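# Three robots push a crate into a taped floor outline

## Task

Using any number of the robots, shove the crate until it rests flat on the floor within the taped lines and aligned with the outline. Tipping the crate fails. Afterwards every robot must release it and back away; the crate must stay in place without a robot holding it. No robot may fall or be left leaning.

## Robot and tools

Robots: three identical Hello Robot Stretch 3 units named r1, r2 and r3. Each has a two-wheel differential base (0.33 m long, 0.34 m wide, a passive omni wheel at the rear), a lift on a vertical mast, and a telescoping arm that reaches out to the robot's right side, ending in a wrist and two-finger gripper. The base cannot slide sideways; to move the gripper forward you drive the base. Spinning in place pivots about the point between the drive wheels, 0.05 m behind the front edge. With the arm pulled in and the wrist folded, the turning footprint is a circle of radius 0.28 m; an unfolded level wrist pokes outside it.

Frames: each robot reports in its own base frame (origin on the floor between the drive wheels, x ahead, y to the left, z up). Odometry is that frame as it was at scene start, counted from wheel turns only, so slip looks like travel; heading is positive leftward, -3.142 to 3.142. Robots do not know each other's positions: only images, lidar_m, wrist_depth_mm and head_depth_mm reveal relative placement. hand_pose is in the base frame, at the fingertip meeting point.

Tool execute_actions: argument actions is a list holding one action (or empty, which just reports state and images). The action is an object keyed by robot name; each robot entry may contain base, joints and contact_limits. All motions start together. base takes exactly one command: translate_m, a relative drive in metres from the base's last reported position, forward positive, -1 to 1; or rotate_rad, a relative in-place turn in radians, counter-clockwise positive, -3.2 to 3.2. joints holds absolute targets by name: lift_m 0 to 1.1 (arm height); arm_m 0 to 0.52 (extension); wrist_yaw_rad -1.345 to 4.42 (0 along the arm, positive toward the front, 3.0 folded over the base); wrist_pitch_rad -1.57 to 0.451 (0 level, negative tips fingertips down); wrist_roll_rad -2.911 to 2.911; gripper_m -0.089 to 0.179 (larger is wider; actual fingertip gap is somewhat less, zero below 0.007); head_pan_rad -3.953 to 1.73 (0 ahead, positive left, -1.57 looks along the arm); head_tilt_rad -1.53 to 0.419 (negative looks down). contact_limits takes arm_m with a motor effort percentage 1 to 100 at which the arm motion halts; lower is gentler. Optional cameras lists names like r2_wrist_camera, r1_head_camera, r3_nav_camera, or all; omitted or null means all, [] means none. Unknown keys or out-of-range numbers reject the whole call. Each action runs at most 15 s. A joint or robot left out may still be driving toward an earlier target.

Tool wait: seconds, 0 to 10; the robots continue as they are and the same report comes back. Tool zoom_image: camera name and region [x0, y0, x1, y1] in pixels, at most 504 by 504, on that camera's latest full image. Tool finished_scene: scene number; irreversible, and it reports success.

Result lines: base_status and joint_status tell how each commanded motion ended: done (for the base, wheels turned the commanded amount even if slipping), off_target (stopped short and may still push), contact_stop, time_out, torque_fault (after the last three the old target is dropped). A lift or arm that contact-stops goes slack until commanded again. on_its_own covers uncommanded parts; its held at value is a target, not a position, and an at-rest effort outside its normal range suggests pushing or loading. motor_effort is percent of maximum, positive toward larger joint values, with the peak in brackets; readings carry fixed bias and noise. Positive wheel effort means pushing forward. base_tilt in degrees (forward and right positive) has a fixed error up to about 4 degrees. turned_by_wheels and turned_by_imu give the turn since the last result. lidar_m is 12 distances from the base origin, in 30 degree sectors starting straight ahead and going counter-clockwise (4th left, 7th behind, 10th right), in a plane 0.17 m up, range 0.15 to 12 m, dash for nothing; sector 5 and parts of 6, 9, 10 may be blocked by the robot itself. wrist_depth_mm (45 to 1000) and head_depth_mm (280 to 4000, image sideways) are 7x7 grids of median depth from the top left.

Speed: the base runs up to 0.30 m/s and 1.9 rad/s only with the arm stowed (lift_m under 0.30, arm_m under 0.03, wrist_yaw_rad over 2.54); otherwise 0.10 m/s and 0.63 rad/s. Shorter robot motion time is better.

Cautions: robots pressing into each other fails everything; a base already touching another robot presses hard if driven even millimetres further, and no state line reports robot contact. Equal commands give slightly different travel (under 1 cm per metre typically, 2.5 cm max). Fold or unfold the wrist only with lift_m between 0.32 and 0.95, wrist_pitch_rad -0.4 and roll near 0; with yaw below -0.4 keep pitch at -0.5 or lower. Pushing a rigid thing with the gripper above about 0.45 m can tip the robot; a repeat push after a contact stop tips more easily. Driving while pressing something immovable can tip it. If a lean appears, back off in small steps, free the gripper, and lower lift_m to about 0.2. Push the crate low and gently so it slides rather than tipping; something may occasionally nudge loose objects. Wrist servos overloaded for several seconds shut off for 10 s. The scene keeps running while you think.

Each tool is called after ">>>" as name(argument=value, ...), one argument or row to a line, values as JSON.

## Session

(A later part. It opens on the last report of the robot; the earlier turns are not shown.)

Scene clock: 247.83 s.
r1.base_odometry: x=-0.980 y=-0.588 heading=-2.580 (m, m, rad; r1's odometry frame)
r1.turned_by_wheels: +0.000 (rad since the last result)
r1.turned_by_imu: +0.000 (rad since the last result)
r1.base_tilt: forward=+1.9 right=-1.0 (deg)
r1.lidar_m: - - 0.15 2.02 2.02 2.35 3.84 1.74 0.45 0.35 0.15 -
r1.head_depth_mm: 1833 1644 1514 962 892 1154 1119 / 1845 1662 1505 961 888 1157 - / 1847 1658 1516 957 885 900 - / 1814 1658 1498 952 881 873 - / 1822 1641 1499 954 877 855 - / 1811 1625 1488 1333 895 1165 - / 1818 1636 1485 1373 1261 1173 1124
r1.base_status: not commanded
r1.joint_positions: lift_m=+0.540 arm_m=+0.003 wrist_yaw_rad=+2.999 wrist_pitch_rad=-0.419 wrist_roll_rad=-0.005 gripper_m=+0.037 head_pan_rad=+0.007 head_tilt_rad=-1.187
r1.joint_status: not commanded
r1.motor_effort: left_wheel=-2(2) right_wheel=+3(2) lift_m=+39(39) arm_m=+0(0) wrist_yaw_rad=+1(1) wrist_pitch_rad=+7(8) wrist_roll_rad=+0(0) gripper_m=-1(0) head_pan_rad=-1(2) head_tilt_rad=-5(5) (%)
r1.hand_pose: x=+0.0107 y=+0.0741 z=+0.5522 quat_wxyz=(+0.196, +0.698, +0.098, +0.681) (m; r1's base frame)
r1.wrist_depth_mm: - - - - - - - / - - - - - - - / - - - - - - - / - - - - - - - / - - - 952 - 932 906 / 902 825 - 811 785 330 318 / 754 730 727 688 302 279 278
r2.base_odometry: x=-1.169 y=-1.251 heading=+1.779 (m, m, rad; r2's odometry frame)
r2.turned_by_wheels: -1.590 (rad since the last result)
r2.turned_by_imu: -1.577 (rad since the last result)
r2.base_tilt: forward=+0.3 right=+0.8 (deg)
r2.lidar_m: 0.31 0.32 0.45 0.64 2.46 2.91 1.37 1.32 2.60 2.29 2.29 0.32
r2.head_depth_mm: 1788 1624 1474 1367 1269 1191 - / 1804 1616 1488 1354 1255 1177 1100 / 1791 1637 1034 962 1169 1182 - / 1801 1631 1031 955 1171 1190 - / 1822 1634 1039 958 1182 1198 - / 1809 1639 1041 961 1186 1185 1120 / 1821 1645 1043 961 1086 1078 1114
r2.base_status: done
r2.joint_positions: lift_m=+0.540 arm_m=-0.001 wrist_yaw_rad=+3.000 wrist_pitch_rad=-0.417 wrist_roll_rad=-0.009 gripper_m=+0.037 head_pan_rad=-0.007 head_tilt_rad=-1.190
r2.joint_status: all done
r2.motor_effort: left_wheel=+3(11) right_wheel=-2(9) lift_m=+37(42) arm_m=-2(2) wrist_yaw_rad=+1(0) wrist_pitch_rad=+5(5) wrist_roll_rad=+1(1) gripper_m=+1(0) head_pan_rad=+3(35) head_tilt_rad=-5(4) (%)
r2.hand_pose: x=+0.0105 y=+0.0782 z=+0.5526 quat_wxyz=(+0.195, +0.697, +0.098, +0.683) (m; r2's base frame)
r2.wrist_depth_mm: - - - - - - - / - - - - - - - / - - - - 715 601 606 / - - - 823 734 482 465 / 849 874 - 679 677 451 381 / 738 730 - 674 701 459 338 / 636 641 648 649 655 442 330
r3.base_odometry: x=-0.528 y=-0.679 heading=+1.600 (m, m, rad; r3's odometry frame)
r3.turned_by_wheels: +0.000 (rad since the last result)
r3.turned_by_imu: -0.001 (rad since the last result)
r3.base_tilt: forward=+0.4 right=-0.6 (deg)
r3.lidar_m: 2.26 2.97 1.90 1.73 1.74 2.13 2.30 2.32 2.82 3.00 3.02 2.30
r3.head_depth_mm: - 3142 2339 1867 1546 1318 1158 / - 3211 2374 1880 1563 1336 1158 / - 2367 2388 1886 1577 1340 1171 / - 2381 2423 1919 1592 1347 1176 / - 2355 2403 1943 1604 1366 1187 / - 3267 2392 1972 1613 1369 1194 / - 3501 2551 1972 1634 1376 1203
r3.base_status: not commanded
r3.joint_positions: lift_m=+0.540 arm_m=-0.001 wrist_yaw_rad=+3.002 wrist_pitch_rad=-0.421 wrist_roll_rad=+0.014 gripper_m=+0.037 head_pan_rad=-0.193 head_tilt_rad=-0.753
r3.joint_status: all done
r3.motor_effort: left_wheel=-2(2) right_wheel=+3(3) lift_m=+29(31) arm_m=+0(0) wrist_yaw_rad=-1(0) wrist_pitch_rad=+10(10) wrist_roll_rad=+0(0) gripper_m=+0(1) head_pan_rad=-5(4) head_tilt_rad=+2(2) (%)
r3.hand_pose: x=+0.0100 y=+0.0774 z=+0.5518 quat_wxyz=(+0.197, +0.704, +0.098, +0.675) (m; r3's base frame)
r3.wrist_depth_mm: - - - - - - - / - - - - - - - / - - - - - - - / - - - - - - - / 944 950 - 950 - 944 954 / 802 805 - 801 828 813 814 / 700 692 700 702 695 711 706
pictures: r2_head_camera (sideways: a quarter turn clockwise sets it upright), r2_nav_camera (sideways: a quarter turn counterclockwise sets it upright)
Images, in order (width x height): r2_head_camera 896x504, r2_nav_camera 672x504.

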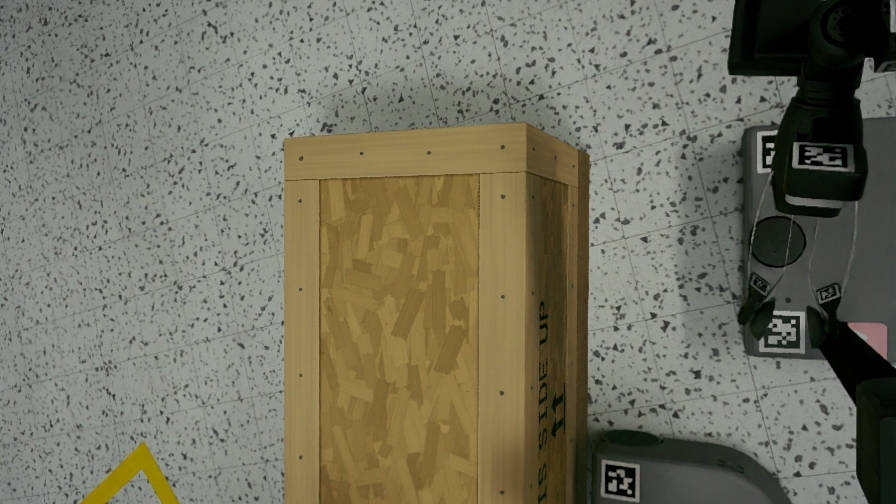

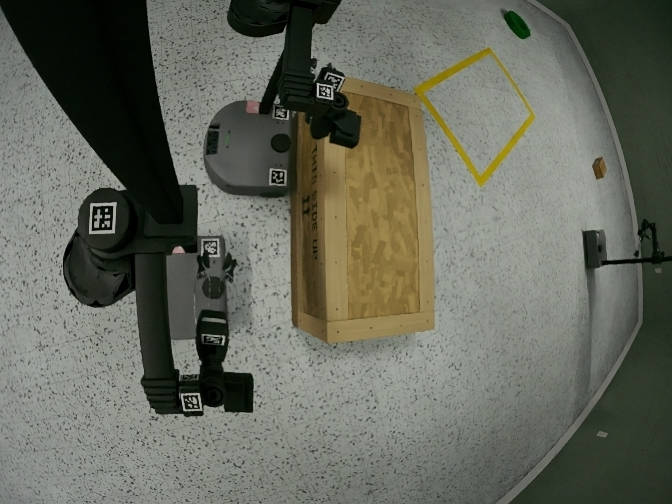

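>>> execute_actions(
  actions=[
    {"r2":{"base":{"translate_m":0.25}},"r1":{"base":{"translate_m":0.02}}},
  ],
  cameras=[],
)

>>> execute_actions(
  actions=[
    {"r2":{"base":{"translate_m":0.2}},"r1":{"base":{"translate_m":0.2}}},
  ],
  cameras=["r1_head_camera","r2_head_camera","r2_nav_camera"],
)

Scene clock: 256.00 s.
r1.base_odometry: x=-0.997 y=-0.599 heading=-2.580 (m, m, rad; r1's odometry frame)
r1.turned_by_wheels: +0.000 (rad since the last result)
r1.turned_by_imu: +0.000 (rad since the last result)
r1.base_tilt: forward=+1.9 right=-1.0 (deg)
r1.lidar_m: - - 0.15 2.02 2.03 2.35 3.85 1.77 3.12 0.27 0.15 -
r1.head_depth_mm: 1836 1657 1506 958 890 1009 968 / 1831 1646 1496 959 889 1136 - / 1843 1653 1501 956 884 848 - / 1808 1651 1506 955 882 845 - / 1802 1652 1483 949 880 844 - / 1818 1635 1485 1350 895 1151 - / 1801 1637 1508 1369 1258 1176 1125
r1.base_status: done
r1.joint_positions: lift_m=+0.540 arm_m=+0.003 wrist_yaw_rad=+2.999 wrist_pitch_rad=-0.419 wrist_roll_rad=-0.005 gripper_m=+0.037 head_pan_rad=+0.007 head_tilt_rad=-1.187
r1.joint_status: not commanded
r1.motor_effort: left_wheel=-3(7) right_wheel=+3(6) lift_m=+39(39) arm_m=+0(0) wrist_yaw_rad=+1(0) wrist_pitch_rad=+8(7) wrist_roll_rad=+0(0) gripper_m=-1(0) head_pan_rad=-2(2) head_tilt_rad=-5(5) (%)
r1.hand_pose: x=+0.0107 y=+0.0741 z=+0.5522 quat_wxyz=(+0.196, +0.698, +0.098, +0.681) (m; r1's base frame)
r1.wrist_depth_mm: - - - - - - - / - - - - - - - / - - - - - - - / - - - - - - - / - - - 962 969 906 873 / 872 873 - 793 352 327 316 / 742 745 715 701 295 282 277
r2.base_odometry: x=-1.221 y=-1.006 heading=+1.779 (m, m, rad; r2's odometry frame)
r2.turned_by_wheels: +0.000 (rad since the last result)
r2.turned_by_imu: +0.001 (rad since the last result)
r2.base_tilt: forward=+0.2 right=+1.0 (deg)
r2.lidar_m: - - 0.15 0.27 2.52 2.99 1.56 1.55 2.54 2.23 0.15 -
r2.head_depth_mm: 1797 1620 1491 1366 1270 1191 - / 1792 1629 1481 1374 1241 1149 1100 / 1812 1635 1488 950 884 835 - / 1795 1632 1494 953 885 833 - / 1810 1634 1494 958 883 830 - / 1840 1642 1498 958 883 842 1124 / 1813 1626 1496 958 891 842 1013
r2.base_status: done
r2.joint_positions: lift_m=+0.540 arm_m=-0.001 wrist_yaw_rad=+3.000 wrist_pitch_rad=-0.417 wrist_roll_rad=-0.009 gripper_m=+0.037 head_pan_rad=-0.007 head_tilt_rad=-1.190
r2.joint_status: not commanded
r2.motor_effort: left_wheel=+2(9) right_wheel=-2(1) lift_m=+38(37) arm_m=-2(2) wrist_yaw_rad=+1(1) wrist_pitch_rad=+5(5) wrist_roll_rad=+1(1) gripper_m=+1(0) head_pan_rad=+3(3) head_tilt_rad=-4(5) (%)
r2.hand_pose: x=+0.0105 y=+0.0782 z=+0.5526 quat_wxyz=(+0.195, +0.697, +0.098, +0.683) (m; r2's base frame)
r2.wrist_depth_mm: - - - - - - - / - - - - - - - / - - - 644 584 628 - / - - 815 542 461 461 - / 860 868 - 626 386 383 386 / 746 745 - 609 311 323 324 / 645 647 645 612 278 284 282
r3.base_odometry: x=-0.528 y=-0.679 heading=+1.600 (m, m, rad; r3's odometry frame)
r3.turned_by_wheels: +0.000 (rad since the last result)
r3.turned_by_imu: -0.001 (rad since the last result)
r3.base_tilt: forward=+0.4 right=-0.6 (deg)
r3.lidar_m: 2.26 2.97 1.89 1.72 1.73 2.13 2.30 2.31 2.84 3.00 3.01 2.30
r3.head_depth_mm: - 3127 2334 1862 1543 1324 1152 / - 3223 2370 1873 1558 1333 1164 / - 2396 2411 1911 1577 1343 1167 / - 2376 2415 1927 1587 1351 1177 / - 2363 2367 1926 1599 1367 1185 / - 3343 2426 1967 1619 1368 1195 / - 3503 2548 1981 1629 1383 1201
r3.base_status: not commanded
r3.joint_positions: lift_m=+0.540 arm_m=-0.001 wrist_yaw_rad=+3.002 wrist_pitch_rad=-0.421 wrist_roll_rad=+0.014 gripper_m=+0.037 head_pan_rad=-0.193 head_tilt_rad=-0.753
r3.joint_status: not commanded
r3.motor_effort: left_wheel=-2(2) right_wheel=+2(3) lift_m=+29(29) arm_m=+0(0) wrist_yaw_rad=-1(0) wrist_pitch_rad=+10(10) wrist_roll_rad=+0(0) gripper_m=+0(0) head_pan_rad=-5(5) head_tilt_rad=+1(1) (%)
r3.hand_pose: x=+0.0100 y=+0.0774 z=+0.5518 quat_wxyz=(+0.197, +0.704, +0.098, +0.675) (m; r3's base frame)
r3.wrist_depth_mm: - - - - - - - / - - - - - - - / - - - - - - - / - - - - - - - / 941 937 - 979 - 969 978 / 804 805 - 809 836 813 817 / 702 693 696 701 711 704 706
pictures: none
No camera images: the call's "cameras" was empty. Leave "cameras" out to get every camera's image.

Scene clock: 260.53 s.
r1.base_odometry: x=-1.166 y=-0.705 heading=-2.580 (m, m, rad; r1's odometry frame)
r1.turned_by_wheels: +0.000 (rad since the last result)
r1.turned_by_imu: +0.003 (rad since the last result)
r1.base_tilt: forward=+1.9 right=-1.1 (deg)
r1.lidar_m: - - 0.15 2.02 2.03 2.35 3.89 1.78 3.15 0.20 0.15 -
r1.head_depth_mm: 1841 1654 1503 960 889 847 969 / 1824 1658 1500 959 886 845 - / 1831 1646 1500 955 882 838 - / 1826 1624 1490 951 881 835 - / 1812 1643 1490 947 882 832 - / 1806 1633 1481 1347 896 1149 - / 1789 1618 1483 1356 1260 1174 1125
r1.base_status: translate_m off_target (by the wheels' count: +0.1997 of +0.2000)
r1.joint_positions: lift_m=+0.540 arm_m=+0.003 wrist_yaw_rad=+3.000 wrist_pitch_rad=-0.416 wrist_roll_rad=-0.005 gripper_m=+0.037 head_pan_rad=+0.000 head_tilt_rad=-1.191
r1.joint_status: not commanded
r1.on_its_own: left_wheel is at rest, and its effort (+53) is outside its rest range (-18 to +18); right_wheel is at rest, and its effort (+31) is outside its rest range (-18 to +18)
r1.motor_effort: left_wheel=+53(100) right_wheel=+31(100) lift_m=+31(40) arm_m=+0(0) wrist_yaw_rad=+0(2) wrist_pitch_rad=+7(8) wrist_roll_rad=+0(0) gripper_m=+0(0) head_pan_rad=+1(2) head_tilt_rad=-4(5) (%)
r1.hand_pose: x=+0.0105 y=+0.0745 z=+0.5531 quat_wxyz=(+0.195, +0.698, +0.097, +0.682) (m; r1's base frame)
r1.wrist_depth_mm: - - - - - - - / - - - - - - - / - - - - - - - / - - - - - - - / - - - 992 - 935 873 / 876 845 - 805 323 328 321 / 732 739 706 687 292 285 279
r2.base_odometry: x=-1.262 y=-0.811 heading=+1.779 (m, m, rad; r2's odometry frame)
r2.turned_by_wheels: +0.000 (rad since the last result)
r2.turned_by_imu: -0.029 (rad since the last result)
r2.base_tilt: forward=+0.2 right=+0.9 (deg)
r2.lidar_m: - - 0.15 0.20 2.51 2.92 1.61 1.56 2.58 2.24 0.15 -
r2.head_depth_mm: 1800 1624 1478 1360 1261 1183 - / 1792 1624 1486 1372 1231 1143 1105 / 1813 1607 1482 951 882 831 - / 1797 1627 1487 951 882 835 - / 1808 1639 1493 953 886 833 - / 1811 1630 1488 955 888 841 1121 / 1820 1644 1497 961 886 845 1010
r2.base_status: translate_m off_target (by the wheels' count: +0.1997 of +0.2000)
r2.joint_positions: lift_m=+0.540 arm_m=-0.001 wrist_yaw_rad=+3.000 wrist_pitch_rad=-0.417 wrist_roll_rad=-0.009 gripper_m=+0.037 head_pan_rad=-0.001 head_tilt_rad=-1.191
r2.joint_status: not commanded
r2.on_its_own: left_wheel is at rest, and its effort (+46) is outside its rest range (-18 to +18); right_wheel is at rest, and its effort (+29) is outside its rest range (-18 to +18)
r2.motor_effort: left_wheel=+46(98) right_wheel=+29(73) lift_m=+32(37) arm_m=-1(2) wrist_yaw_rad=+1(1) wrist_pitch_rad=+5(7) wrist_roll_rad=+1(1) gripper_m=+1(1) head_pan_rad=+0(3) head_tilt_rad=-4(4) (%)
r2.hand_pose: x=+0.0104 y=+0.0782 z=+0.5528 quat_wxyz=(+0.195, +0.697, +0.098, +0.683) (m; r2's base frame)
r2.wrist_depth_mm: - - - - - - - / - - - - - - - / - - - 612 589 - - / - - 776 506 462 463 - / 864 848 - 599 384 382 381 / 741 733 - 520 313 323 325 / 643 636 636 573 278 281 281
r3.base_odometry: x=-0.528 y=-0.679 heading=+1.600 (m, m, rad; r3's odometry frame)
r3.turned_by_wheels: +0.000 (rad since the last result)
r3.turned_by_imu: -0.001 (rad since the last result)
r3.base_tilt: forward=+0.4 right=-0.6 (deg)
r3.lidar_m: 2.26 2.97 1.90 1.72 1.74 2.13 2.29 2.31 2.83 3.00 3.01 2.30
r3.head_depth_mm: - 3131 2329 1856 1543 1324 1153 / - 3207 2367 1888 1553 1330 1158 / - 2375 2391 1901 1566 1336 1169 / - 2353 2404 1923 1586 1348 1175 / - 2374 2382 1959 1597 1356 1186 / - 3311 2408 1972 1613 1376 1194 / - 3514 2544 1991 1641 1384 1207
r3.base_status: not commanded
r3.joint_positions: lift_m=+0.540 arm_m=-0.001 wrist_yaw_rad=+3.002 wrist_pitch_rad=-0.421 wrist_roll_rad=+0.014 gripper_m=+0.037 head_pan_rad=-0.193 head_tilt_rad=-0.753
r3.joint_status: not commanded
r3.motor_effort: left_wheel=-2(2) right_wheel=+3(3) lift_m=+29(29) arm_m=+0(0) wrist_yaw_rad=-1(2) wrist_pitch_rad=+10(10) wrist_roll_rad=+0(0) gripper_m=-1(1) head_pan_rad=-5(5) head_tilt_rad=+1(2) (%)
r3.hand_pose: x=+0.0100 y=+0.0774 z=+0.5518 quat_wxyz=(+0.197, +0.704, +0.098, +0.675) (m; r3's base frame)
r3.wrist_depth_mm: - - - - - - - / - - - - - - - / - - - - - - - / - - - - - - - / 958 939 - 939 - 977 947 / 805 806 - 816 846 815 824 / 695 691 701 699 695 703 701
pictures: r1_head_camera (sideways: a quarter turn clockwise sets it upright), r2_head_camera (sideways: a quarter turn clockwise sets it upright), r2_nav_camera (sideways: a quarter turn counterclockwise sets it upright)
Images, in order (width x height): r1_head_camera 896x504, r2_head_camera 896x504, r2_nav_camera 672x504.

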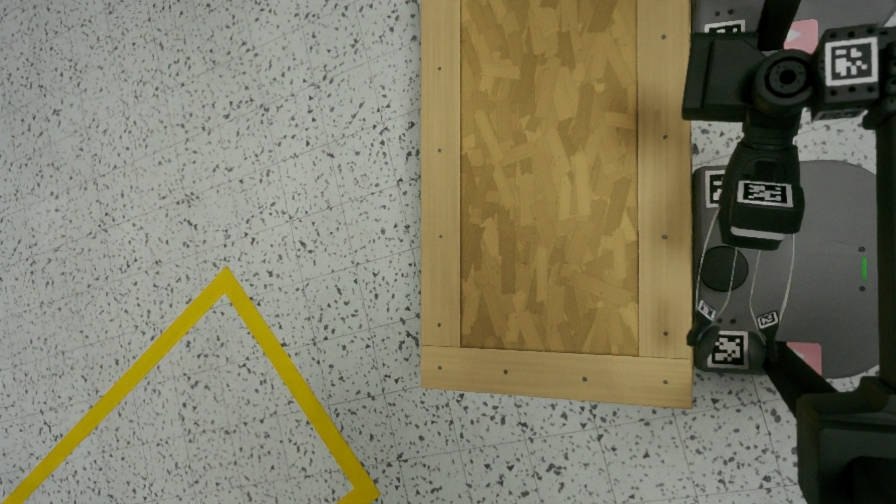

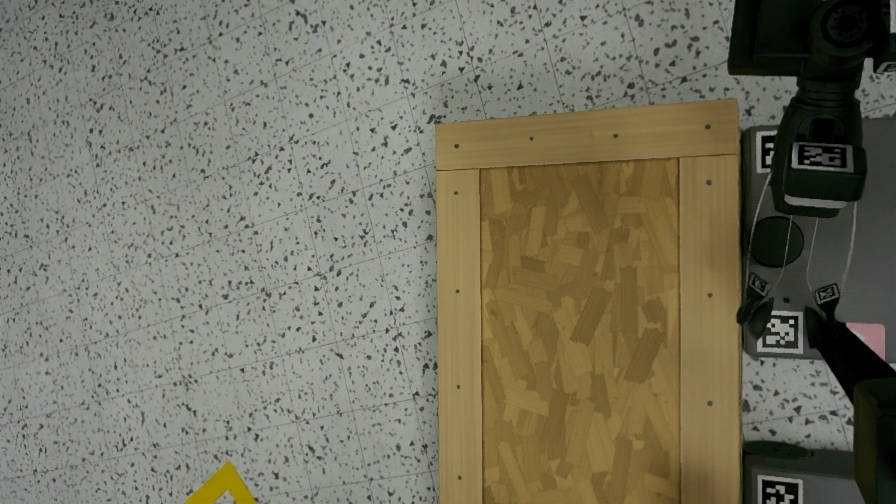

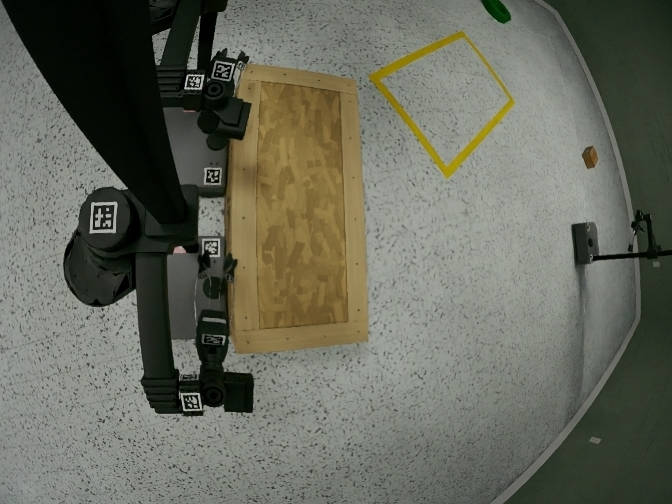

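>>> execute_actions(
  actions=[
    {"r2":{"base":{"translate_m":-0.27},"joints":{"lift_m":0.29}},"r1":{"base":{"translate_m":-0.27},"joints":{"lift_m":0.29}},"r3":{"joints":{"lift_m":0.29}}},
  ],
  cameras=["r2_nav_camera"],
)

Scene clock: 300.47 s.
r1.base_odometry: x=-0.937 y=-0.562 heading=-2.580 (m, m, rad; r1's odometry frame)
r1.turned_by_wheels: +0.000 (rad since the last result)
r1.turned_by_imu: +0.000 (rad since the last result)
r1.base_tilt: forward=+1.9 right=-1.0 (deg)
r1.lidar_m: 0.32 0.33 2.25 1.95 1.96 2.27 3.62 1.57 3.20 0.35 0.45 0.33
r1.head_depth_mm: 1815 1647 1048 970 1252 1038 974 / 1825 1640 1045 965 1246 1196 1103 / 1832 1646 1039 965 1242 1206 - / 1811 1635 1034 956 1237 1205 - / 1816 1638 1034 952 1235 1196 - / 1807 1626 1476 1333 1264 1180 - / 1802 1637 1478 1366 1262 1175 1121
r1.base_status: done
r1.joint_positions: lift_m=+0.290 arm_m=+0.003 wrist_yaw_rad=+3.000 wrist_pitch_rad=-0.416 wrist_roll_rad=-0.005 gripper_m=+0.037 head_pan_rad=+0.000 head_tilt_rad=-1.191
r1.joint_status: all done
r1.motor_effort: left_wheel=+0(40) right_wheel=+0(25) lift_m=+21(24) arm_m=+0(0) wrist_yaw_rad=-2(0) wrist_pitch_rad=+7(6) wrist_roll_rad=+0(0) gripper_m=+0(0) head_pan_rad=+0(1) head_tilt_rad=-3(4) (%)
r1.hand_pose: x=+0.0105 y=+0.0745 z=+0.3035 quat_wxyz=(+0.195, +0.698, +0.097, +0.682) (m; r1's base frame)
r1.wrist_depth_mm: - - - - - - - / - - - - - - - / - - - 987 971 928 917 / 842 820 777 781 746 722 684 / 656 653 - 611 610 594 534 / 551 543 - 532 486 486 372 / 464 - - - 433 417 370
r2.base_odometry: x=-1.207 y=-1.075 heading=+1.779 (m, m, rad; r2's odometry frame)
r2.turned_by_wheels: +0.000 (rad since the last result)
r2.turned_by_imu: -0.003 (rad since the last result)
r2.base_tilt: forward=+0.2 right=+0.9 (deg)
r2.lidar_m: 0.32 0.33 0.45 0.47 2.44 2.83 3.52 1.32 2.66 2.31 2.31 0.33
r2.head_depth_mm: 1784 1626 1479 1360 1254 1173 1102 / 1793 1633 1477 1349 1255 1186 - / 1798 1622 1034 952 1213 1183 - / 1796 1623 1043 956 1214 1188 - / 1813 1615 1038 956 1211 1196 - / 1812 1647 1040 960 1214 1183 1131 / 1815 1633 1042 959 1209 1188 1003
r2.base_status: done
r2.joint_positions: lift_m=+0.290 arm_m=-0.001 wrist_yaw_rad=+3.000 wrist_pitch_rad=-0.417 wrist_roll_rad=-0.009 gripper_m=+0.037 head_pan_rad=-0.001 head_tilt_rad=-1.191
r2.joint_status: all done
r2.motor_effort: left_wheel=+1(35) right_wheel=-1(24) lift_m=+26(26) arm_m=-1(2) wrist_yaw_rad=+0(0) wrist_pitch_rad=+5(5) wrist_roll_rad=+0(1) gripper_m=-1(0) head_pan_rad=+0(2) head_tilt_rad=-4(4) (%)
r2.hand_pose: x=+0.0104 y=+0.0782 z=+0.3030 quat_wxyz=(+0.195, +0.697, +0.098, +0.683) (m; r2's base frame)
r2.wrist_depth_mm: - - - - 656 416 305 / - - 686 - 689 426 312 / 817 823 529 800 703 436 319 / 667 609 458 626 648 445 322 / 546 527 - 538 569 454 325 / 465 487 - - 460 447 329 / - - - - 413 424 336
r3.base_odometry: x=-0.528 y=-0.679 heading=+1.600 (m, m, rad; r3's odometry frame)
r3.turned_by_wheels: +0.000 (rad since the last result)
r3.turned_by_imu: -0.001 (rad since the last result)
r3.base_tilt: forward=+0.4 right=-0.5 (deg)
r3.lidar_m: 2.26 2.97 1.90 1.72 1.73 2.13 2.30 2.31 2.83 3.01 3.01 2.30
r3.head_depth_mm: - 3110 2343 1866 1545 1324 1157 / - 3220 2388 1879 1563 1330 1163 / - 2397 2410 1893 1573 1340 1169 / - 2361 2395 1925 1589 1350 1181 / - 2357 2396 1936 1598 1361 1188 / - 3119 2429 1955 1621 1373 1195 / - 3514 2559 1985 1636 1385 1202
r3.base_status: not commanded
r3.joint_positions: lift_m=+0.290 arm_m=-0.001 wrist_yaw_rad=+3.002 wrist_pitch_rad=-0.421 wrist_roll_rad=+0.014 gripper_m=+0.037 head_pan_rad=-0.193 head_tilt_rad=-0.753
r3.joint_status: all done
r3.motor_effort: left_wheel=-2(2) right_wheel=+3(3) lift_m=+21(26) arm_m=+0(0) wrist_yaw_rad=-2(1) wrist_pitch_rad=+10(10) wrist_roll_rad=+0(0) gripper_m=+0(0) head_pan_rad=-5(4) head_tilt_rad=+2(1) (%)
r3.hand_pose: x=+0.0100 y=+0.0774 z=+0.3022 quat_wxyz=(+0.197, +0.704, +0.098, +0.675) (m; r3's base frame)
r3.wrist_depth_mm: - - - - - - - / - - - - - - - / 941 954 948 955 971 971 975 / 728 729 743 751 750 750 747 / 598 600 - 605 632 608 611 / 513 505 - 529 528 516 513 / 448 - - - 445 447 446
pictures: r2_nav_camera (sideways: a quarter turn counterclockwise sets it upright)
Images, in order (width x height): r2_nav_camera 672x504.

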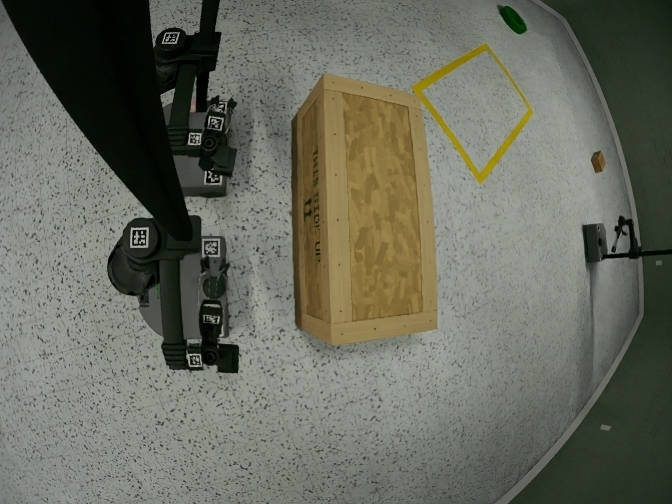

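>>> execute_actions(
  actions=[
    {"r2":{"base":{"rotate_rad":3.2},"joints":{"head_pan_rad":-3.14,"head_tilt_rad":-1.1}},"r1":{"base":{"rotate_rad":-3.145},"joints":{"head_pan_rad":-3.14,"head_tilt_rad":-1.1}}},
  ],
  cameras=["r2_nav_camera","r1_head_camera","r2_head_camera"],
)

Scene clock: 309.07 s.
r1.base_odometry: x=-0.937 y=-0.562 heading=+0.558 (m, m, rad; r1's odometry frame)
r1.turned_by_wheels: -3.145 (rad since the last result)
r1.turned_by_imu: -3.149 (rad since the last result)
r1.base_tilt: forward=+1.9 right=-1.1 (deg)
r1.lidar_m: 3.63 1.56 3.16 0.47 0.44 0.33 0.32 0.33 2.23 1.96 1.96 2.31
r1.head_depth_mm: 2116 1833 1613 1008 1041 1022 1036 / 2092 1823 1609 1003 1043 - 1091 / 2082 1819 1598 1001 942 - 1080 / 2095 1814 1607 1005 960 - 1069 / 2099 1814 1594 997 1073 - 1067 / 2093 1807 1610 1406 1284 1216 1064 / 2095 1797 1573 1431 1288 1181 1089
r1.base_status: done
r1.joint_positions: lift_m=+0.290 arm_m=+0.003 wrist_yaw_rad=+3.000 wrist_pitch_rad=-0.416 wrist_roll_rad=-0.005 gripper_m=+0.037 head_pan_rad=-3.134 head_tilt_rad=-1.100
r1.joint_status: all done
r1.motor_effort: left_wheel=+3(16) right_wheel=-2(8) lift_m=+21(21) arm_m=+0(0) wrist_yaw_rad=+0(0) wrist_pitch_rad=+7(6) wrist_roll_rad=+0(0) gripper_m=+0(0) head_pan_rad=-2(30) head_tilt_rad=+0(6) (%)
r1.hand_pose: x=+0.0105 y=+0.0744 z=+0.3035 quat_wxyz=(+0.195, +0.698, +0.097, +0.682) (m; r1's base frame)
r1.wrist_depth_mm: 469 - - - - - - / 416 530 - - - - - / 401 540 655 734 970 931 921 / 394 553 479 494 736 707 686 / 382 562 - 518 615 590 565 / 371 521 - 526 492 497 486 / 373 - - - 431 424 414
r2.base_odometry: x=-1.207 y=-1.075 heading=-1.304 (m, m, rad; r2's odometry frame)
r2.turned_by_wheels: +3.200 (rad since the last result)
r2.turned_by_imu: +3.162 (rad since the last result)
r2.base_tilt: forward=+0.2 right=+0.9 (deg)
r2.lidar_m: 1.37 1.32 2.61 2.31 2.30 0.33 0.32 0.34 0.36 0.35 2.45 2.90
r2.head_depth_mm: 2031 1782 1591 1424 1300 1205 1080 / 2050 1779 1590 1383 1251 - 1080 / 2047 1794 1584 998 930 - - / 2058 1804 1596 998 946 - - / 2065 1792 1604 1006 947 1227 - / 2056 1802 1606 1006 951 1211 - / 2081 1814 1612 1001 951 1079 1010
r2.base_status: done
r2.joint_positions: lift_m=+0.290 arm_m=-0.001 wrist_yaw_rad=+3.000 wrist_pitch_rad=-0.417 wrist_roll_rad=-0.009 gripper_m=+0.037 head_pan_rad=-3.133 head_tilt_rad=-1.100
r2.joint_status: all done
r2.motor_effort: left_wheel=-1(9) right_wheel=+3(11) lift_m=+26(26) arm_m=-2(2) wrist_yaw_rad=+1(1) wrist_pitch_rad=+5(5) wrist_roll_rad=+1(1) gripper_m=+1(1) head_pan_rad=-4(48) head_tilt_rad=+0(10) (%)
r2.hand_pose: x=+0.0104 y=+0.0782 z=+0.3030 quat_wxyz=(+0.195, +0.697, +0.098, +0.683) (m; r2's base frame)
r2.wrist_depth_mm: - - - - - - - / - - - - - - - / 841 823 847 848 882 871 862 / 655 657 683 679 680 676 689 / 545 545 - 558 567 567 558 / 466 485 - - 458 476 481 / - - - - 410 417 419
r3.base_odometry: x=-0.528 y=-0.679 heading=+1.600 (m, m, rad; r3's odometry frame)
r3.turned_by_wheels: +0.000 (rad since the last result)
r3.turned_by_imu: -0.001 (rad since the last result)
r3.base_tilt: forward=+0.4 right=-0.6 (deg)
r3.lidar_m: 2.26 2.98 1.90 1.72 1.74 2.12 2.29 2.31 2.83 3.01 3.01 2.30
r3.head_depth_mm: - 3140 2344 1855 1545 1320 1154 / - 3208 2365 1872 1560 1332 1165 / - 2380 2400 1882 1579 1343 1166 / - 2357 2405 1913 1580 1351 1180 / - 2371 2391 1945 1605 1357 1184 / - 3280 2424 1969 1620 1373 1194 / - 3528 2552 1985 1626 1377 1208
r3.base_status: not commanded
r3.joint_positions: lift_m=+0.290 arm_m=-0.001 wrist_yaw_rad=+3.002 wrist_pitch_rad=-0.421 wrist_roll_rad=+0.014 gripper_m=+0.037 head_pan_rad=-0.193 head_tilt_rad=-0.753
r3.joint_status: not commanded
r3.motor_effort: left_wheel=-2(1) right_wheel=+2(3) lift_m=+21(21) arm_m=+0(0) wrist_yaw_rad=-2(2) wrist_pitch_rad=+10(10) wrist_roll_rad=+0(0) gripper_m=+1(0) head_pan_rad=-4(4) head_tilt_rad=+1(3) (%)
r3.hand_pose: x=+0.0100 y=+0.0774 z=+0.3022 quat_wxyz=(+0.197, +0.704, +0.098, +0.675) (m; r3's base frame)
r3.wrist_depth_mm: - - - - - - - / - - - - - - - / 932 921 942 945 961 968 991 / 726 734 734 737 748 759 755 / 597 603 - 608 627 607 612 / 508 509 - 520 529 515 521 / 449 - - - 447 444 445
pictures: r1_head_camera (sideways: a quarter turn clockwise sets it upright), r2_head_camera (sideways: a quarter turn clockwise sets it upright), r2_nav_camera (sideways: a quarter turn counterclockwise sets it upright)
Images, in order (width x height): r1_head_camera 896x504, r2_head_camera 896x504, r2_nav_camera 672x504.

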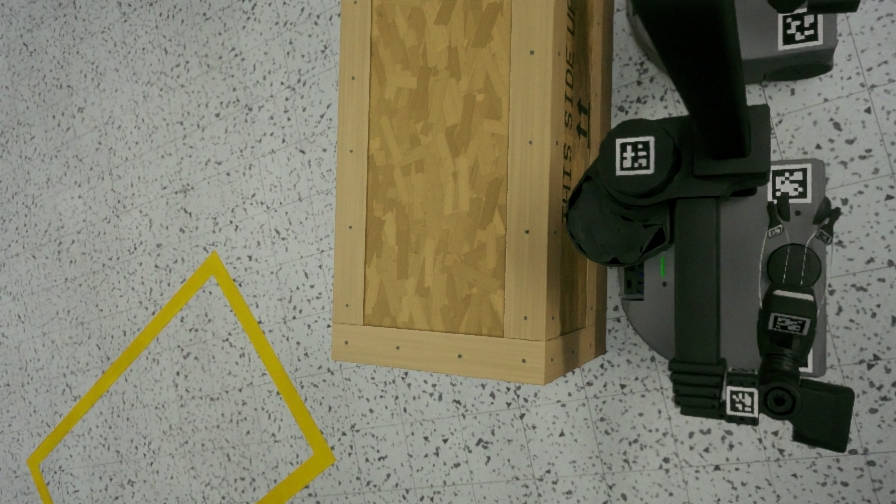

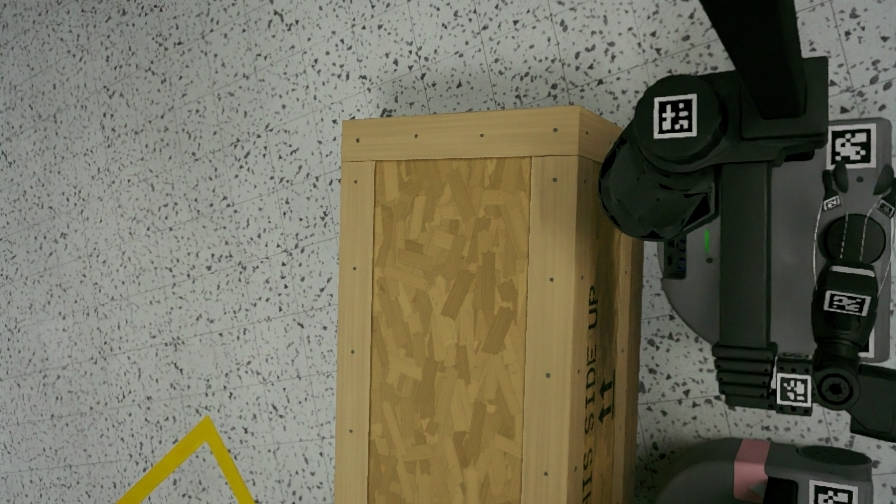

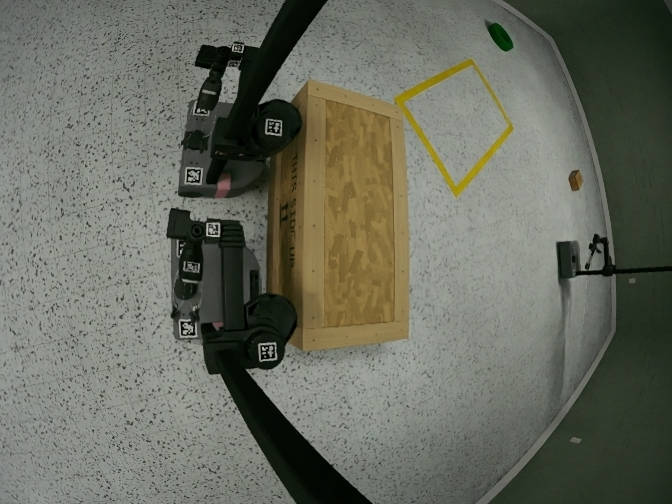

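>>> execute_actions(
  actions=[
    {"r2":{"base":{"translate_m":-0.03},"joints":{"lift_m":0.42}},"r1":{"base":{"translate_m":-0.03},"joints":{"lift_m":0.42}}},
  ],
  cameras=[],
)

>>> execute_actions(
  actions=[
    {"r2":{"base":{"translate_m":-0.1}},"r1":{"base":{"translate_m":-0.1}}},
  ],
  cameras=["r2_nav_camera","r1_head_camera","r3_head_camera"],
)

Scene clock: 317.13 s.
r1.base_odometry: x=-0.963 y=-0.577 heading=+0.559 (m, m, rad; r1's odometry frame)
r1.turned_by_wheels: +0.000 (rad since the last result)
r1.turned_by_imu: +0.000 (rad since the last result)
r1.base_tilt: forward=+1.9 right=-1.0 (deg)
r1.lidar_m: 3.65 1.59 3.17 0.46 0.40 0.30 0.29 0.30 2.24 1.96 1.96 2.31
r1.head_depth_mm: 2133 1842 1617 1009 947 1018 1034 / 2129 1834 1606 1008 932 - 1096 / 2115 1835 1610 1004 - - 1080 / 2089 1809 1606 997 942 - 1068 / 2083 1796 1607 995 945 - 1067 / 2098 1833 1607 1413 1261 - 1062 / 2067 1791 1590 1429 1291 1189 1082
r1.base_status: done
r1.joint_positions: lift_m=+0.420 arm_m=+0.003 wrist_yaw_rad=+3.000 wrist_pitch_rad=-0.416 wrist_roll_rad=-0.005 gripper_m=+0.037 head_pan_rad=-3.134 head_tilt_rad=-1.099
r1.joint_status: all done
r1.motor_effort: left_wheel=+3(12) right_wheel=-2(9) lift_m=+39(40) arm_m=+0(0) wrist_yaw_rad=+0(1) wrist_pitch_rad=+7(6) wrist_roll_rad=+0(0) gripper_m=+0(0) head_pan_rad=-2(2) head_tilt_rad=-1(1) (%)
r1.hand_pose: x=+0.0105 y=+0.0744 z=+0.4328 quat_wxyz=(+0.195, +0.698, +0.097, +0.682) (m; r1's base frame)
r1.wrist_depth_mm: - - - - - - - / - - - - - - - / 442 502 - - - - - / 364 505 734 762 924 922 947 / 352 528 - 618 803 770 739 / 353 510 - 597 631 657 634 / 339 484 601 589 564 548 546
r2.base_odometry: x=-1.215 y=-1.046 heading=-1.304 (m, m, rad; r2's odometry frame)
r2.turned_by_wheels: +0.000 (rad since the last result)
r2.turned_by_imu: -0.001 (rad since the last result)
r2.base_tilt: forward=+0.2 right=+0.9 (deg)
r2.lidar_m: 1.40 1.34 2.60 2.30 2.30 0.30 0.29 0.31 0.36 0.36 2.45 2.91
r2.head_depth_mm: 2036 1790 1588 1426 1296 1215 1083 / 2057 1784 1589 1387 1290 - 1079 / 2034 1794 1600 1000 935 - - / 2057 1783 1603 1002 937 - - / 2074 1802 1601 1003 940 1213 - / 2057 1829 1598 1008 942 1210 - / 2067 1814 1605 1007 944 1080 1007
r2.base_status: done
r2.joint_positions: lift_m=+0.420 arm_m=-0.001 wrist_yaw_rad=+3.000 wrist_pitch_rad=-0.417 wrist_roll_rad=-0.009 gripper_m=+0.037 head_pan_rad=-3.133 head_tilt_rad=-1.099
r2.joint_status: all done
r2.motor_effort: left_wheel=-1(11) right_wheel=+3(7) lift_m=+37(40) arm_m=-2(2) wrist_yaw_rad=+0(1) wrist_pitch_rad=+5(5) wrist_roll_rad=+1(1) gripper_m=+1(1) head_pan_rad=-4(3) head_tilt_rad=+0(0) (%)
r2.hand_pose: x=+0.0104 y=+0.0782 z=+0.4326 quat_wxyz=(+0.195, +0.697, +0.098, +0.683) (m; r2's base frame)
r2.wrist_depth_mm: - - - - - - - / - - - - - - - / - - - - - - - / 867 863 872 886 876 916 896 / 715 714 - 726 750 741 743 / 605 612 - 611 603 629 622 / 524 531 - 558 541 546 538
r3.base_odometry: x=-0.528 y=-0.679 heading=+1.600 (m, m, rad; r3's odometry frame)
r3.turned_by_wheels: +0.000 (rad since the last result)
r3.turned_by_imu: -0.001 (rad since the last result)
r3.base_tilt: forward=+0.4 right=-0.6 (deg)
r3.lidar_m: 2.26 2.98 1.91 1.72 1.73 2.13 2.30 2.31 2.83 3.01 3.03 2.30
r3.head_depth_mm: - 3148 2346 1864 1539 1325 1156 / - 3183 2369 1886 1560 1334 1159 / - 2371 2396 1897 1572 1344 1168 / - 2343 2420 1904 1584 1350 1180 / - 2386 2381 1946 1595 1365 1188 / - 3104 2421 1968 1626 1374 1195 / - 3534 2547 1985 1632 1383 1201
r3.base_status: not commanded
r3.joint_positions: lift_m=+0.290 arm_m=-0.001 wrist_yaw_rad=+3.002 wrist_pitch_rad=-0.421 wrist_roll_rad=+0.014 gripper_m=+0.037 head_pan_rad=-0.193 head_tilt_rad=-0.753
r3.joint_status: not commanded
r3.motor_effort: left_wheel=-2(2) right_wheel=+3(3) lift_m=+21(21) arm_m=+0(0) wrist_yaw_rad=-1(2) wrist_pitch_rad=+10(10) wrist_roll_rad=+0(0) gripper_m=+0(0) head_pan_rad=-4(5) head_tilt_rad=+1(0) (%)
r3.hand_pose: x=+0.0100 y=+0.0774 z=+0.3022 quat_wxyz=(+0.197, +0.704, +0.098, +0.675) (m; r3's base frame)
r3.wrist_depth_mm: - - - - - - - / - - - - - - - / 936 940 940 961 979 980 960 / 742 729 742 736 751 745 751 / 595 596 - 602 638 611 615 / 505 511 - 532 532 517 516 / 454 - - - 444 445 448
pictures: none
No camera images: the call's "cameras" was empty. Leave "cameras" out to get every camera's image.

Scene clock: 319.37 s.
r1.base_odometry: x=-1.047 y=-0.630 heading=+0.559 (m, m, rad; r1's odometry frame)
r1.turned_by_wheels: +0.000 (rad since the last result)
r1.turned_by_imu: +0.034 (rad since the last result)
r1.base_tilt: forward=+1.9 right=-1.0 (deg)
r1.lidar_m: 3.75 1.66 3.08 0.47 0.35 0.28 0.28 0.30 2.22 1.98 1.99 2.38
r1.head_depth_mm: 2125 1842 1619 1010 929 1018 985 / 2118 1833 1620 1008 937 - 1098 / 2102 1833 1614 1001 946 - 1083 / 2099 1823 1603 997 944 - 1067 / 2116 1819 1601 991 948 - 1069 / 2101 1808 1600 1438 1280 - 1067 / 2095 1820 1602 1424 1287 1188 1091
r1.base_status: translate_m off_target (by the wheels' count: -0.0998 of -0.1000)
r1.joint_positions: lift_m=+0.420 arm_m=+0.003 wrist_yaw_rad=+3.000 wrist_pitch_rad=-0.416 wrist_roll_rad=-0.005 gripper_m=+0.037 head_pan_rad=-3.134 head_tilt_rad=-1.098
r1.joint_status: not commanded
r1.on_its_own: left_wheel is at rest, and its effort (-31) is outside its rest range (-18 to +18); right_wheel is at rest, and its effort (-38) is outside its rest range (-18 to +18)
r1.motor_effort: left_wheel=-31(95) right_wheel=-38(77) lift_m=+38(39) arm_m=+0(0) wrist_yaw_rad=+0(1) wrist_pitch_rad=+7(7) wrist_roll_rad=+0(0) gripper_m=+0(0) head_pan_rad=-2(1) head_tilt_rad=-1(1) (%)
r1.hand_pose: x=+0.0104 y=+0.0745 z=+0.4328 quat_wxyz=(+0.195, +0.698, +0.098, +0.682) (m; r1's base frame)
r1.wrist_depth_mm: - - - 582 - - - / - 639 - - - - - / 451 451 - - - - - / 337 423 741 732 940 920 939 / 311 448 - 559 818 761 751 / 314 433 - 601 611 630 620 / 308 428 574 584 563 556 540
r2.base_odometry: x=-1.241 y=-0.950 heading=-1.305 (m, m, rad; r2's odometry frame)
r2.turned_by_wheels: -0.001 (rad since the last result)
r2.turned_by_imu: +0.046 (rad since the last result)
r2.base_tilt: forward=+0.2 right=+0.9 (deg)
r2.lidar_m: 1.40 1.40 2.53 2.29 2.30 0.28 0.28 0.30 0.37 0.47 2.48 3.01
r2.head_depth_mm: 2041 1774 1587 1429 1298 1205 1087 / 2070 1783 1592 1029 938 - 1078 / 2064 1793 1603 1003 936 - - / 2074 1795 1611 1001 923 - - / 2084 1812 1608 1001 940 1213 - / 2076 1810 1605 1010 940 1233 - / 2105 1810 1616 1012 954 1069 1063
r2.base_status: translate_m off_target (by the wheels' count: -0.0996 of -0.1000)
r2.joint_positions: lift_m=+0.420 arm_m=-0.001 wrist_yaw_rad=+3.000 wrist_pitch_rad=-0.417 wrist_roll_rad=-0.009 gripper_m=+0.037 head_pan_rad=-3.134 head_tilt_rad=-1.097
r2.joint_status: not commanded
r2.on_its_own: left_wheel is at rest, and its effort (-73) is outside its rest range (-18 to +18); right_wheel is at rest, and its effort (-52) is outside its rest range (-18 to +18)
r2.motor_effort: left_wheel=-73(88) right_wheel=-52(66) lift_m=+36(37) arm_m=-2(2) wrist_yaw_rad=+0(0) wrist_pitch_rad=+5(5) wrist_roll_rad=+1(1) gripper_m=-1(0) head_pan_rad=-4(3) head_tilt_rad=-1(1) (%)
r2.hand_pose: x=+0.0103 y=+0.0782 z=+0.4326 quat_wxyz=(+0.195, +0.697, +0.098, +0.683) (m; r2's base frame)
r2.wrist_depth_mm: - - - - - - - / - - - - - - - / - - - - - - - / 860 867 879 875 876 894 884 / 710 715 - 716 751 729 743 / 615 609 - 615 611 616 629 / 330 528 - 540 537 545 551
r3.base_odometry: x=-0.528 y=-0.679 heading=+1.600 (m, m, rad; r3's odometry frame)
r3.turned_by_wheels: +0.000 (rad since the last result)
r3.turned_by_imu: +0.000 (rad since the last result)
r3.base_tilt: forward=+0.4 right=-0.6 (deg)
r3.lidar_m: 2.19 2.96 1.90 1.73 1.73 2.13 2.29 2.31 2.83 3.01 3.03 2.21
r3.head_depth_mm: - 3136 2330 1858 1547 1322 1154 / - 3206 2361 1883 1549 1327 1161 / - 2307 2340 1896 1582 1337 1172 / - 2309 2361 1913 1590 1349 1176 / - 2366 2372 1939 1603 1361 1186 / - 3265 2420 1954 1618 1370 1196 / - 3489 2521 1983 1641 1385 1206
r3.base_status: not commanded
r3.joint_positions: lift_m=+0.290 arm_m=-0.001 wrist_yaw_rad=+3.002 wrist_pitch_rad=-0.421 wrist_roll_rad=+0.014 gripper_m=+0.037 head_pan_rad=-0.193 head_tilt_rad=-0.753
r3.joint_status: not commanded
r3.motor_effort: left_wheel=-2(2) right_wheel=+3(3) lift_m=+21(21) arm_m=+0(0) wrist_yaw_rad=-1(2) wrist_pitch_rad=+10(10) wrist_roll_rad=+0(0) gripper_m=+0(1) head_pan_rad=-4(5) head_tilt_rad=+2(2) (%)
r3.hand_pose: x=+0.0100 y=+0.0774 z=+0.3022 quat_wxyz=(+0.197, +0.704, +0.098, +0.675) (m; r3's base frame)
r3.wrist_depth_mm: - - - - - - - / - - - - - - - / 945 939 947 953 972 961 977 / 738 734 740 740 746 754 752 / 597 605 - 605 630 617 617 / 505 505 - 524 530 516 517 / 453 - - - 448 441 449
pictures: r1_head_camera (sideways: a quarter turn clockwise sets it upright), r2_nav_camera (sideways: a quarter turn counterclockwise sets it upright), r3_head_camera (sideways: a quarter turn clockwise sets it upright)
Images, in order (width x height): r1_head_camera 896x504, r2_nav_camera 672x504, r3_head_camera 896x504.

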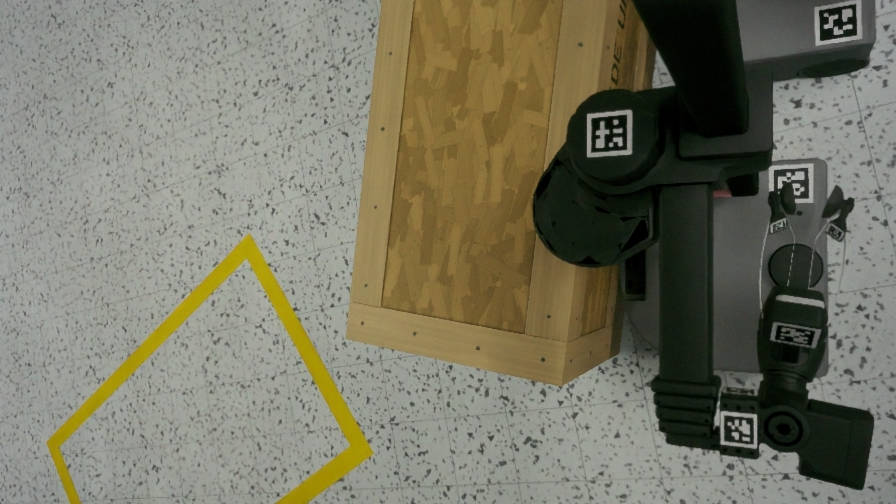

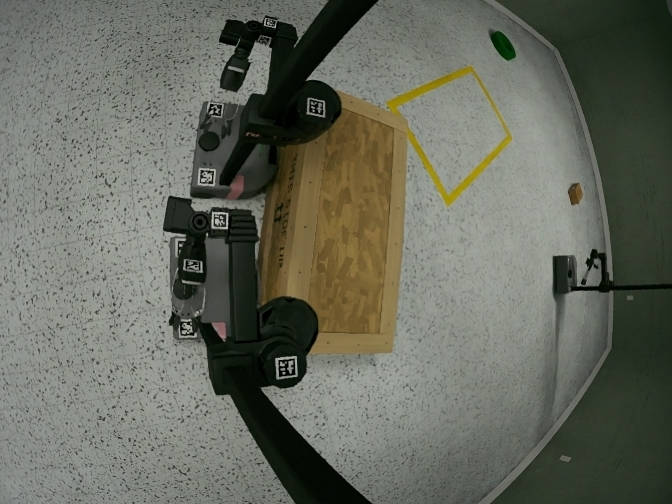

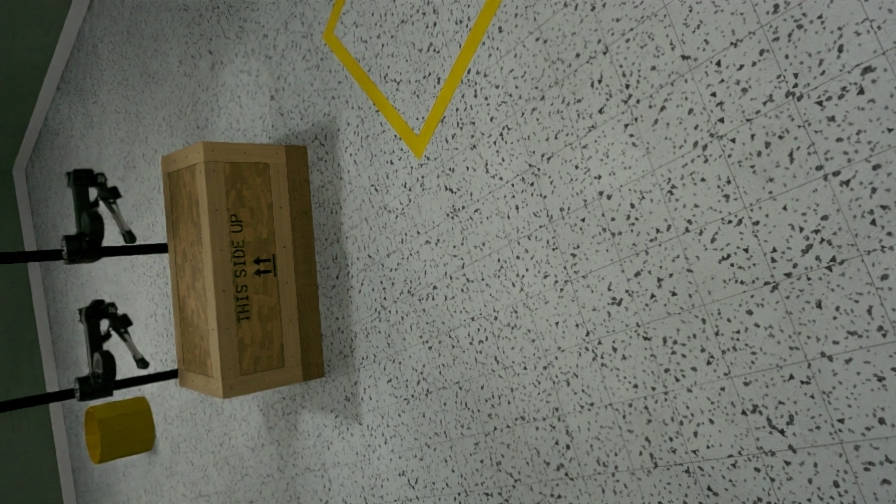

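>>> execute_actions(
  actions=[
    {"r2":{"base":{"translate_m":-0.16}},"r1":{"base":{"translate_m":-0.10}}},
  ],
  cameras=["r2_nav_camera","r1_head_camera","r3_head_camera"],
)

Scene clock: 330.77 s.
r1.base_odometry: x=-1.132 y=-0.683 heading=+0.559 (m, m, rad; r1's odometry frame)
r1.turned_by_wheels: +0.000 (rad since the last result)
r1.turned_by_imu: +0.005 (rad since the last result)
r1.base_tilt: forward=+1.9 right=-1.0 (deg)
r1.lidar_m: 3.83 1.75 0.49 0.47 0.33 0.28 0.27 0.31 2.23 2.00 2.00 2.42
r1.head_depth_mm: 2119 1835 1620 1005 927 1021 970 / 2117 1853 1615 1008 931 - 1086 / 2104 1829 1611 1006 942 - 1073 / 2100 1820 1604 997 942 - 1070 / 2103 1833 1613 994 953 - 1077 / 2096 1793 1595 1442 1280 - 1071 / 2096 1812 1581 1420 1294 1184 1092
r1.base_status: translate_m off_target (by the wheels' count: -0.0997 of -0.1000)
r1.joint_positions: lift_m=+0.420 arm_m=+0.003 wrist_yaw_rad=+3.000 wrist_pitch_rad=-0.416 wrist_roll_rad=-0.005 gripper_m=+0.037 head_pan_rad=-3.134 head_tilt_rad=-1.098
r1.joint_status: not commanded
r1.on_its_own: left_wheel is at rest, and its effort (-44) is outside its rest range (-18 to +18); right_wheel is at rest, and its effort (-44) is outside its rest range (-18 to +18)
r1.motor_effort: left_wheel=-44(53) right_wheel=-44(72) lift_m=+38(38) arm_m=+0(0) wrist_yaw_rad=+0(1) wrist_pitch_rad=+6(7) wrist_roll_rad=+0(0) gripper_m=+0(0) head_pan_rad=-2(1) head_tilt_rad=-2(2) (%)
r1.hand_pose: x=+0.0104 y=+0.0745 z=+0.4328 quat_wxyz=(+0.195, +0.698, +0.098, +0.682) (m; r1's base frame)
r1.wrist_depth_mm: - - - 568 - - - / - 644 - - - - - / 451 429 - - - - - / 329 387 716 713 958 953 950 / 294 413 - 572 795 752 738 / 297 409 - 592 615 642 619 / 297 408 544 576 560 554 541
r2.base_odometry: x=-1.283 y=-0.796 heading=-1.305 (m, m, rad; r2's odometry frame)
r2.turned_by_wheels: +0.000 (rad since the last result)
r2.turned_by_imu: -0.002 (rad since the last result)
r2.base_tilt: forward=+0.3 right=+0.9 (deg)
r2.lidar_m: 1.47 1.47 2.52 2.28 2.30 0.28 0.28 0.31 0.37 0.47 2.48 3.01
r2.head_depth_mm: 2043 1778 1588 1433 1302 1209 1087 / 2065 1806 1595 1010 945 - 1083 / 2048 1801 1599 1004 935 - - / 2062 1803 1607 1004 928 - - / 2073 1801 1605 1007 935 1228 - / 2072 1811 1604 1011 947 1228 - / 2048 1819 1606 1004 999 1059 1098
r2.base_status: translate_m off_target (by the wheels' count: -0.1595 of -0.1600)
r2.joint_positions: lift_m=+0.420 arm_m=-0.001 wrist_yaw_rad=+3.000 wrist_pitch_rad=-0.417 wrist_roll_rad=-0.009 gripper_m=+0.037 head_pan_rad=-3.134 head_tilt_rad=-1.097
r2.joint_status: not commanded
r2.on_its_own: left_wheel is at rest, and its effort (-72) is outside its rest range (-18 to +18); right_wheel is at rest, and its effort (-58) is outside its rest range (-18 to +18)
r2.motor_effort: left_wheel=-72(79) right_wheel=-58(60) lift_m=+37(37) arm_m=-2(2) wrist_yaw_rad=+0(0) wrist_pitch_rad=+5(5) wrist_roll_rad=+1(0) gripper_m=+0(1) head_pan_rad=-4(4) head_tilt_rad=-2(2) (%)
r2.hand_pose: x=+0.0103 y=+0.0782 z=+0.4326 quat_wxyz=(+0.195, +0.697, +0.098, +0.683) (m; r2's base frame)
r2.wrist_depth_mm: - - - - - - - / - - - - - - - / - - - - - - - / 862 875 864 879 885 883 909 / 706 734 - 724 743 742 744 / 609 613 - 612 607 616 626 / 320 534 - 547 542 543 538
r3.base_odometry: x=-0.528 y=-0.679 heading=+1.600 (m, m, rad; r3's odometry frame)
r3.turned_by_wheels: +0.000 (rad since the last result)
r3.turned_by_imu: -0.001 (rad since the last result)
r3.base_tilt: forward=+0.5 right=-0.5 (deg)
r3.lidar_m: 2.11 2.96 1.90 1.72 1.74 2.13 2.30 2.31 2.83 3.00 3.02 2.11
r3.head_depth_mm: - 3125 2343 1857 1542 1321 1154 / - 3240 2370 1873 1563 1338 1165 / - 2283 2268 1907 1566 1343 1169 / - 2304 2271 1912 1583 1349 1181 / - 2374 2306 1944 1591 1357 1185 / - 3299 2383 1961 1617 1372 1197 / - 3530 2542 1985 1626 1378 1205
r3.base_status: not commanded
r3.joint_positions: lift_m=+0.290 arm_m=-0.001 wrist_yaw_rad=+3.002 wrist_pitch_rad=-0.421 wrist_roll_rad=+0.014 gripper_m=+0.037 head_pan_rad=-0.193 head_tilt_rad=-0.753
r3.joint_status: not commanded
r3.motor_effort: left_wheel=-2(2) right_wheel=+3(3) lift_m=+21(21) arm_m=+0(0) wrist_yaw_rad=+0(1) wrist_pitch_rad=+10(10) wrist_roll_rad=+0(0) gripper_m=+0(0) head_pan_rad=-5(5) head_tilt_rad=+3(2) (%)
r3.hand_pose: x=+0.0100 y=+0.0774 z=+0.3022 quat_wxyz=(+0.197, +0.704, +0.098, +0.675) (m; r3's base frame)
r3.wrist_depth_mm: - - - - - - - / - - - - - - - / 928 965 947 957 957 963 997 / 745 740 741 754 746 744 755 / 596 605 - 606 638 611 611 / 505 513 - 525 529 515 520 / 451 - - - 446 445 446
pictures: r1_head_camera (sideways: a quarter turn clockwise sets it upright), r2_nav_camera (sideways: a quarter turn counterclockwise sets it upright), r3_head_camera (sideways: a quarter turn clockwise sets it upright)
Images, in order (width x height): r1_head_camera 896x504, r2_nav_camera 672x504, r3_head_camera 896x504.

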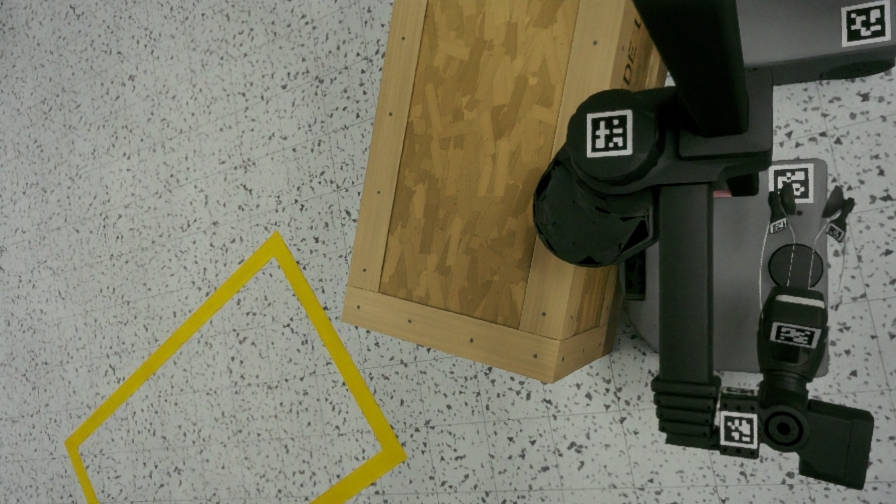

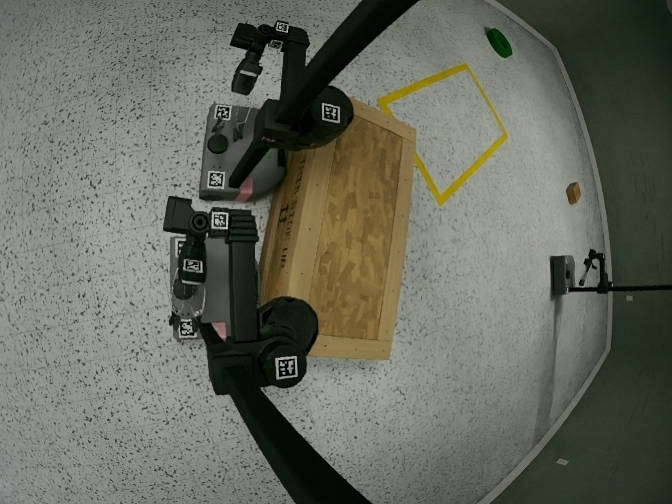

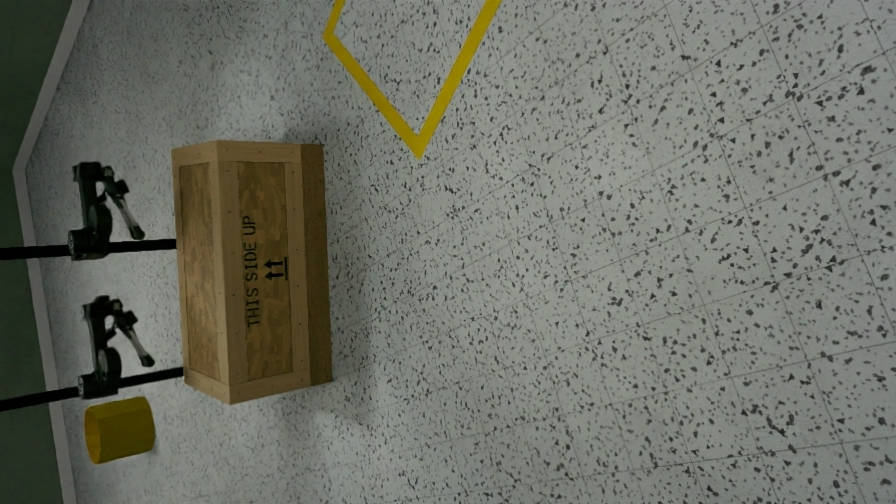

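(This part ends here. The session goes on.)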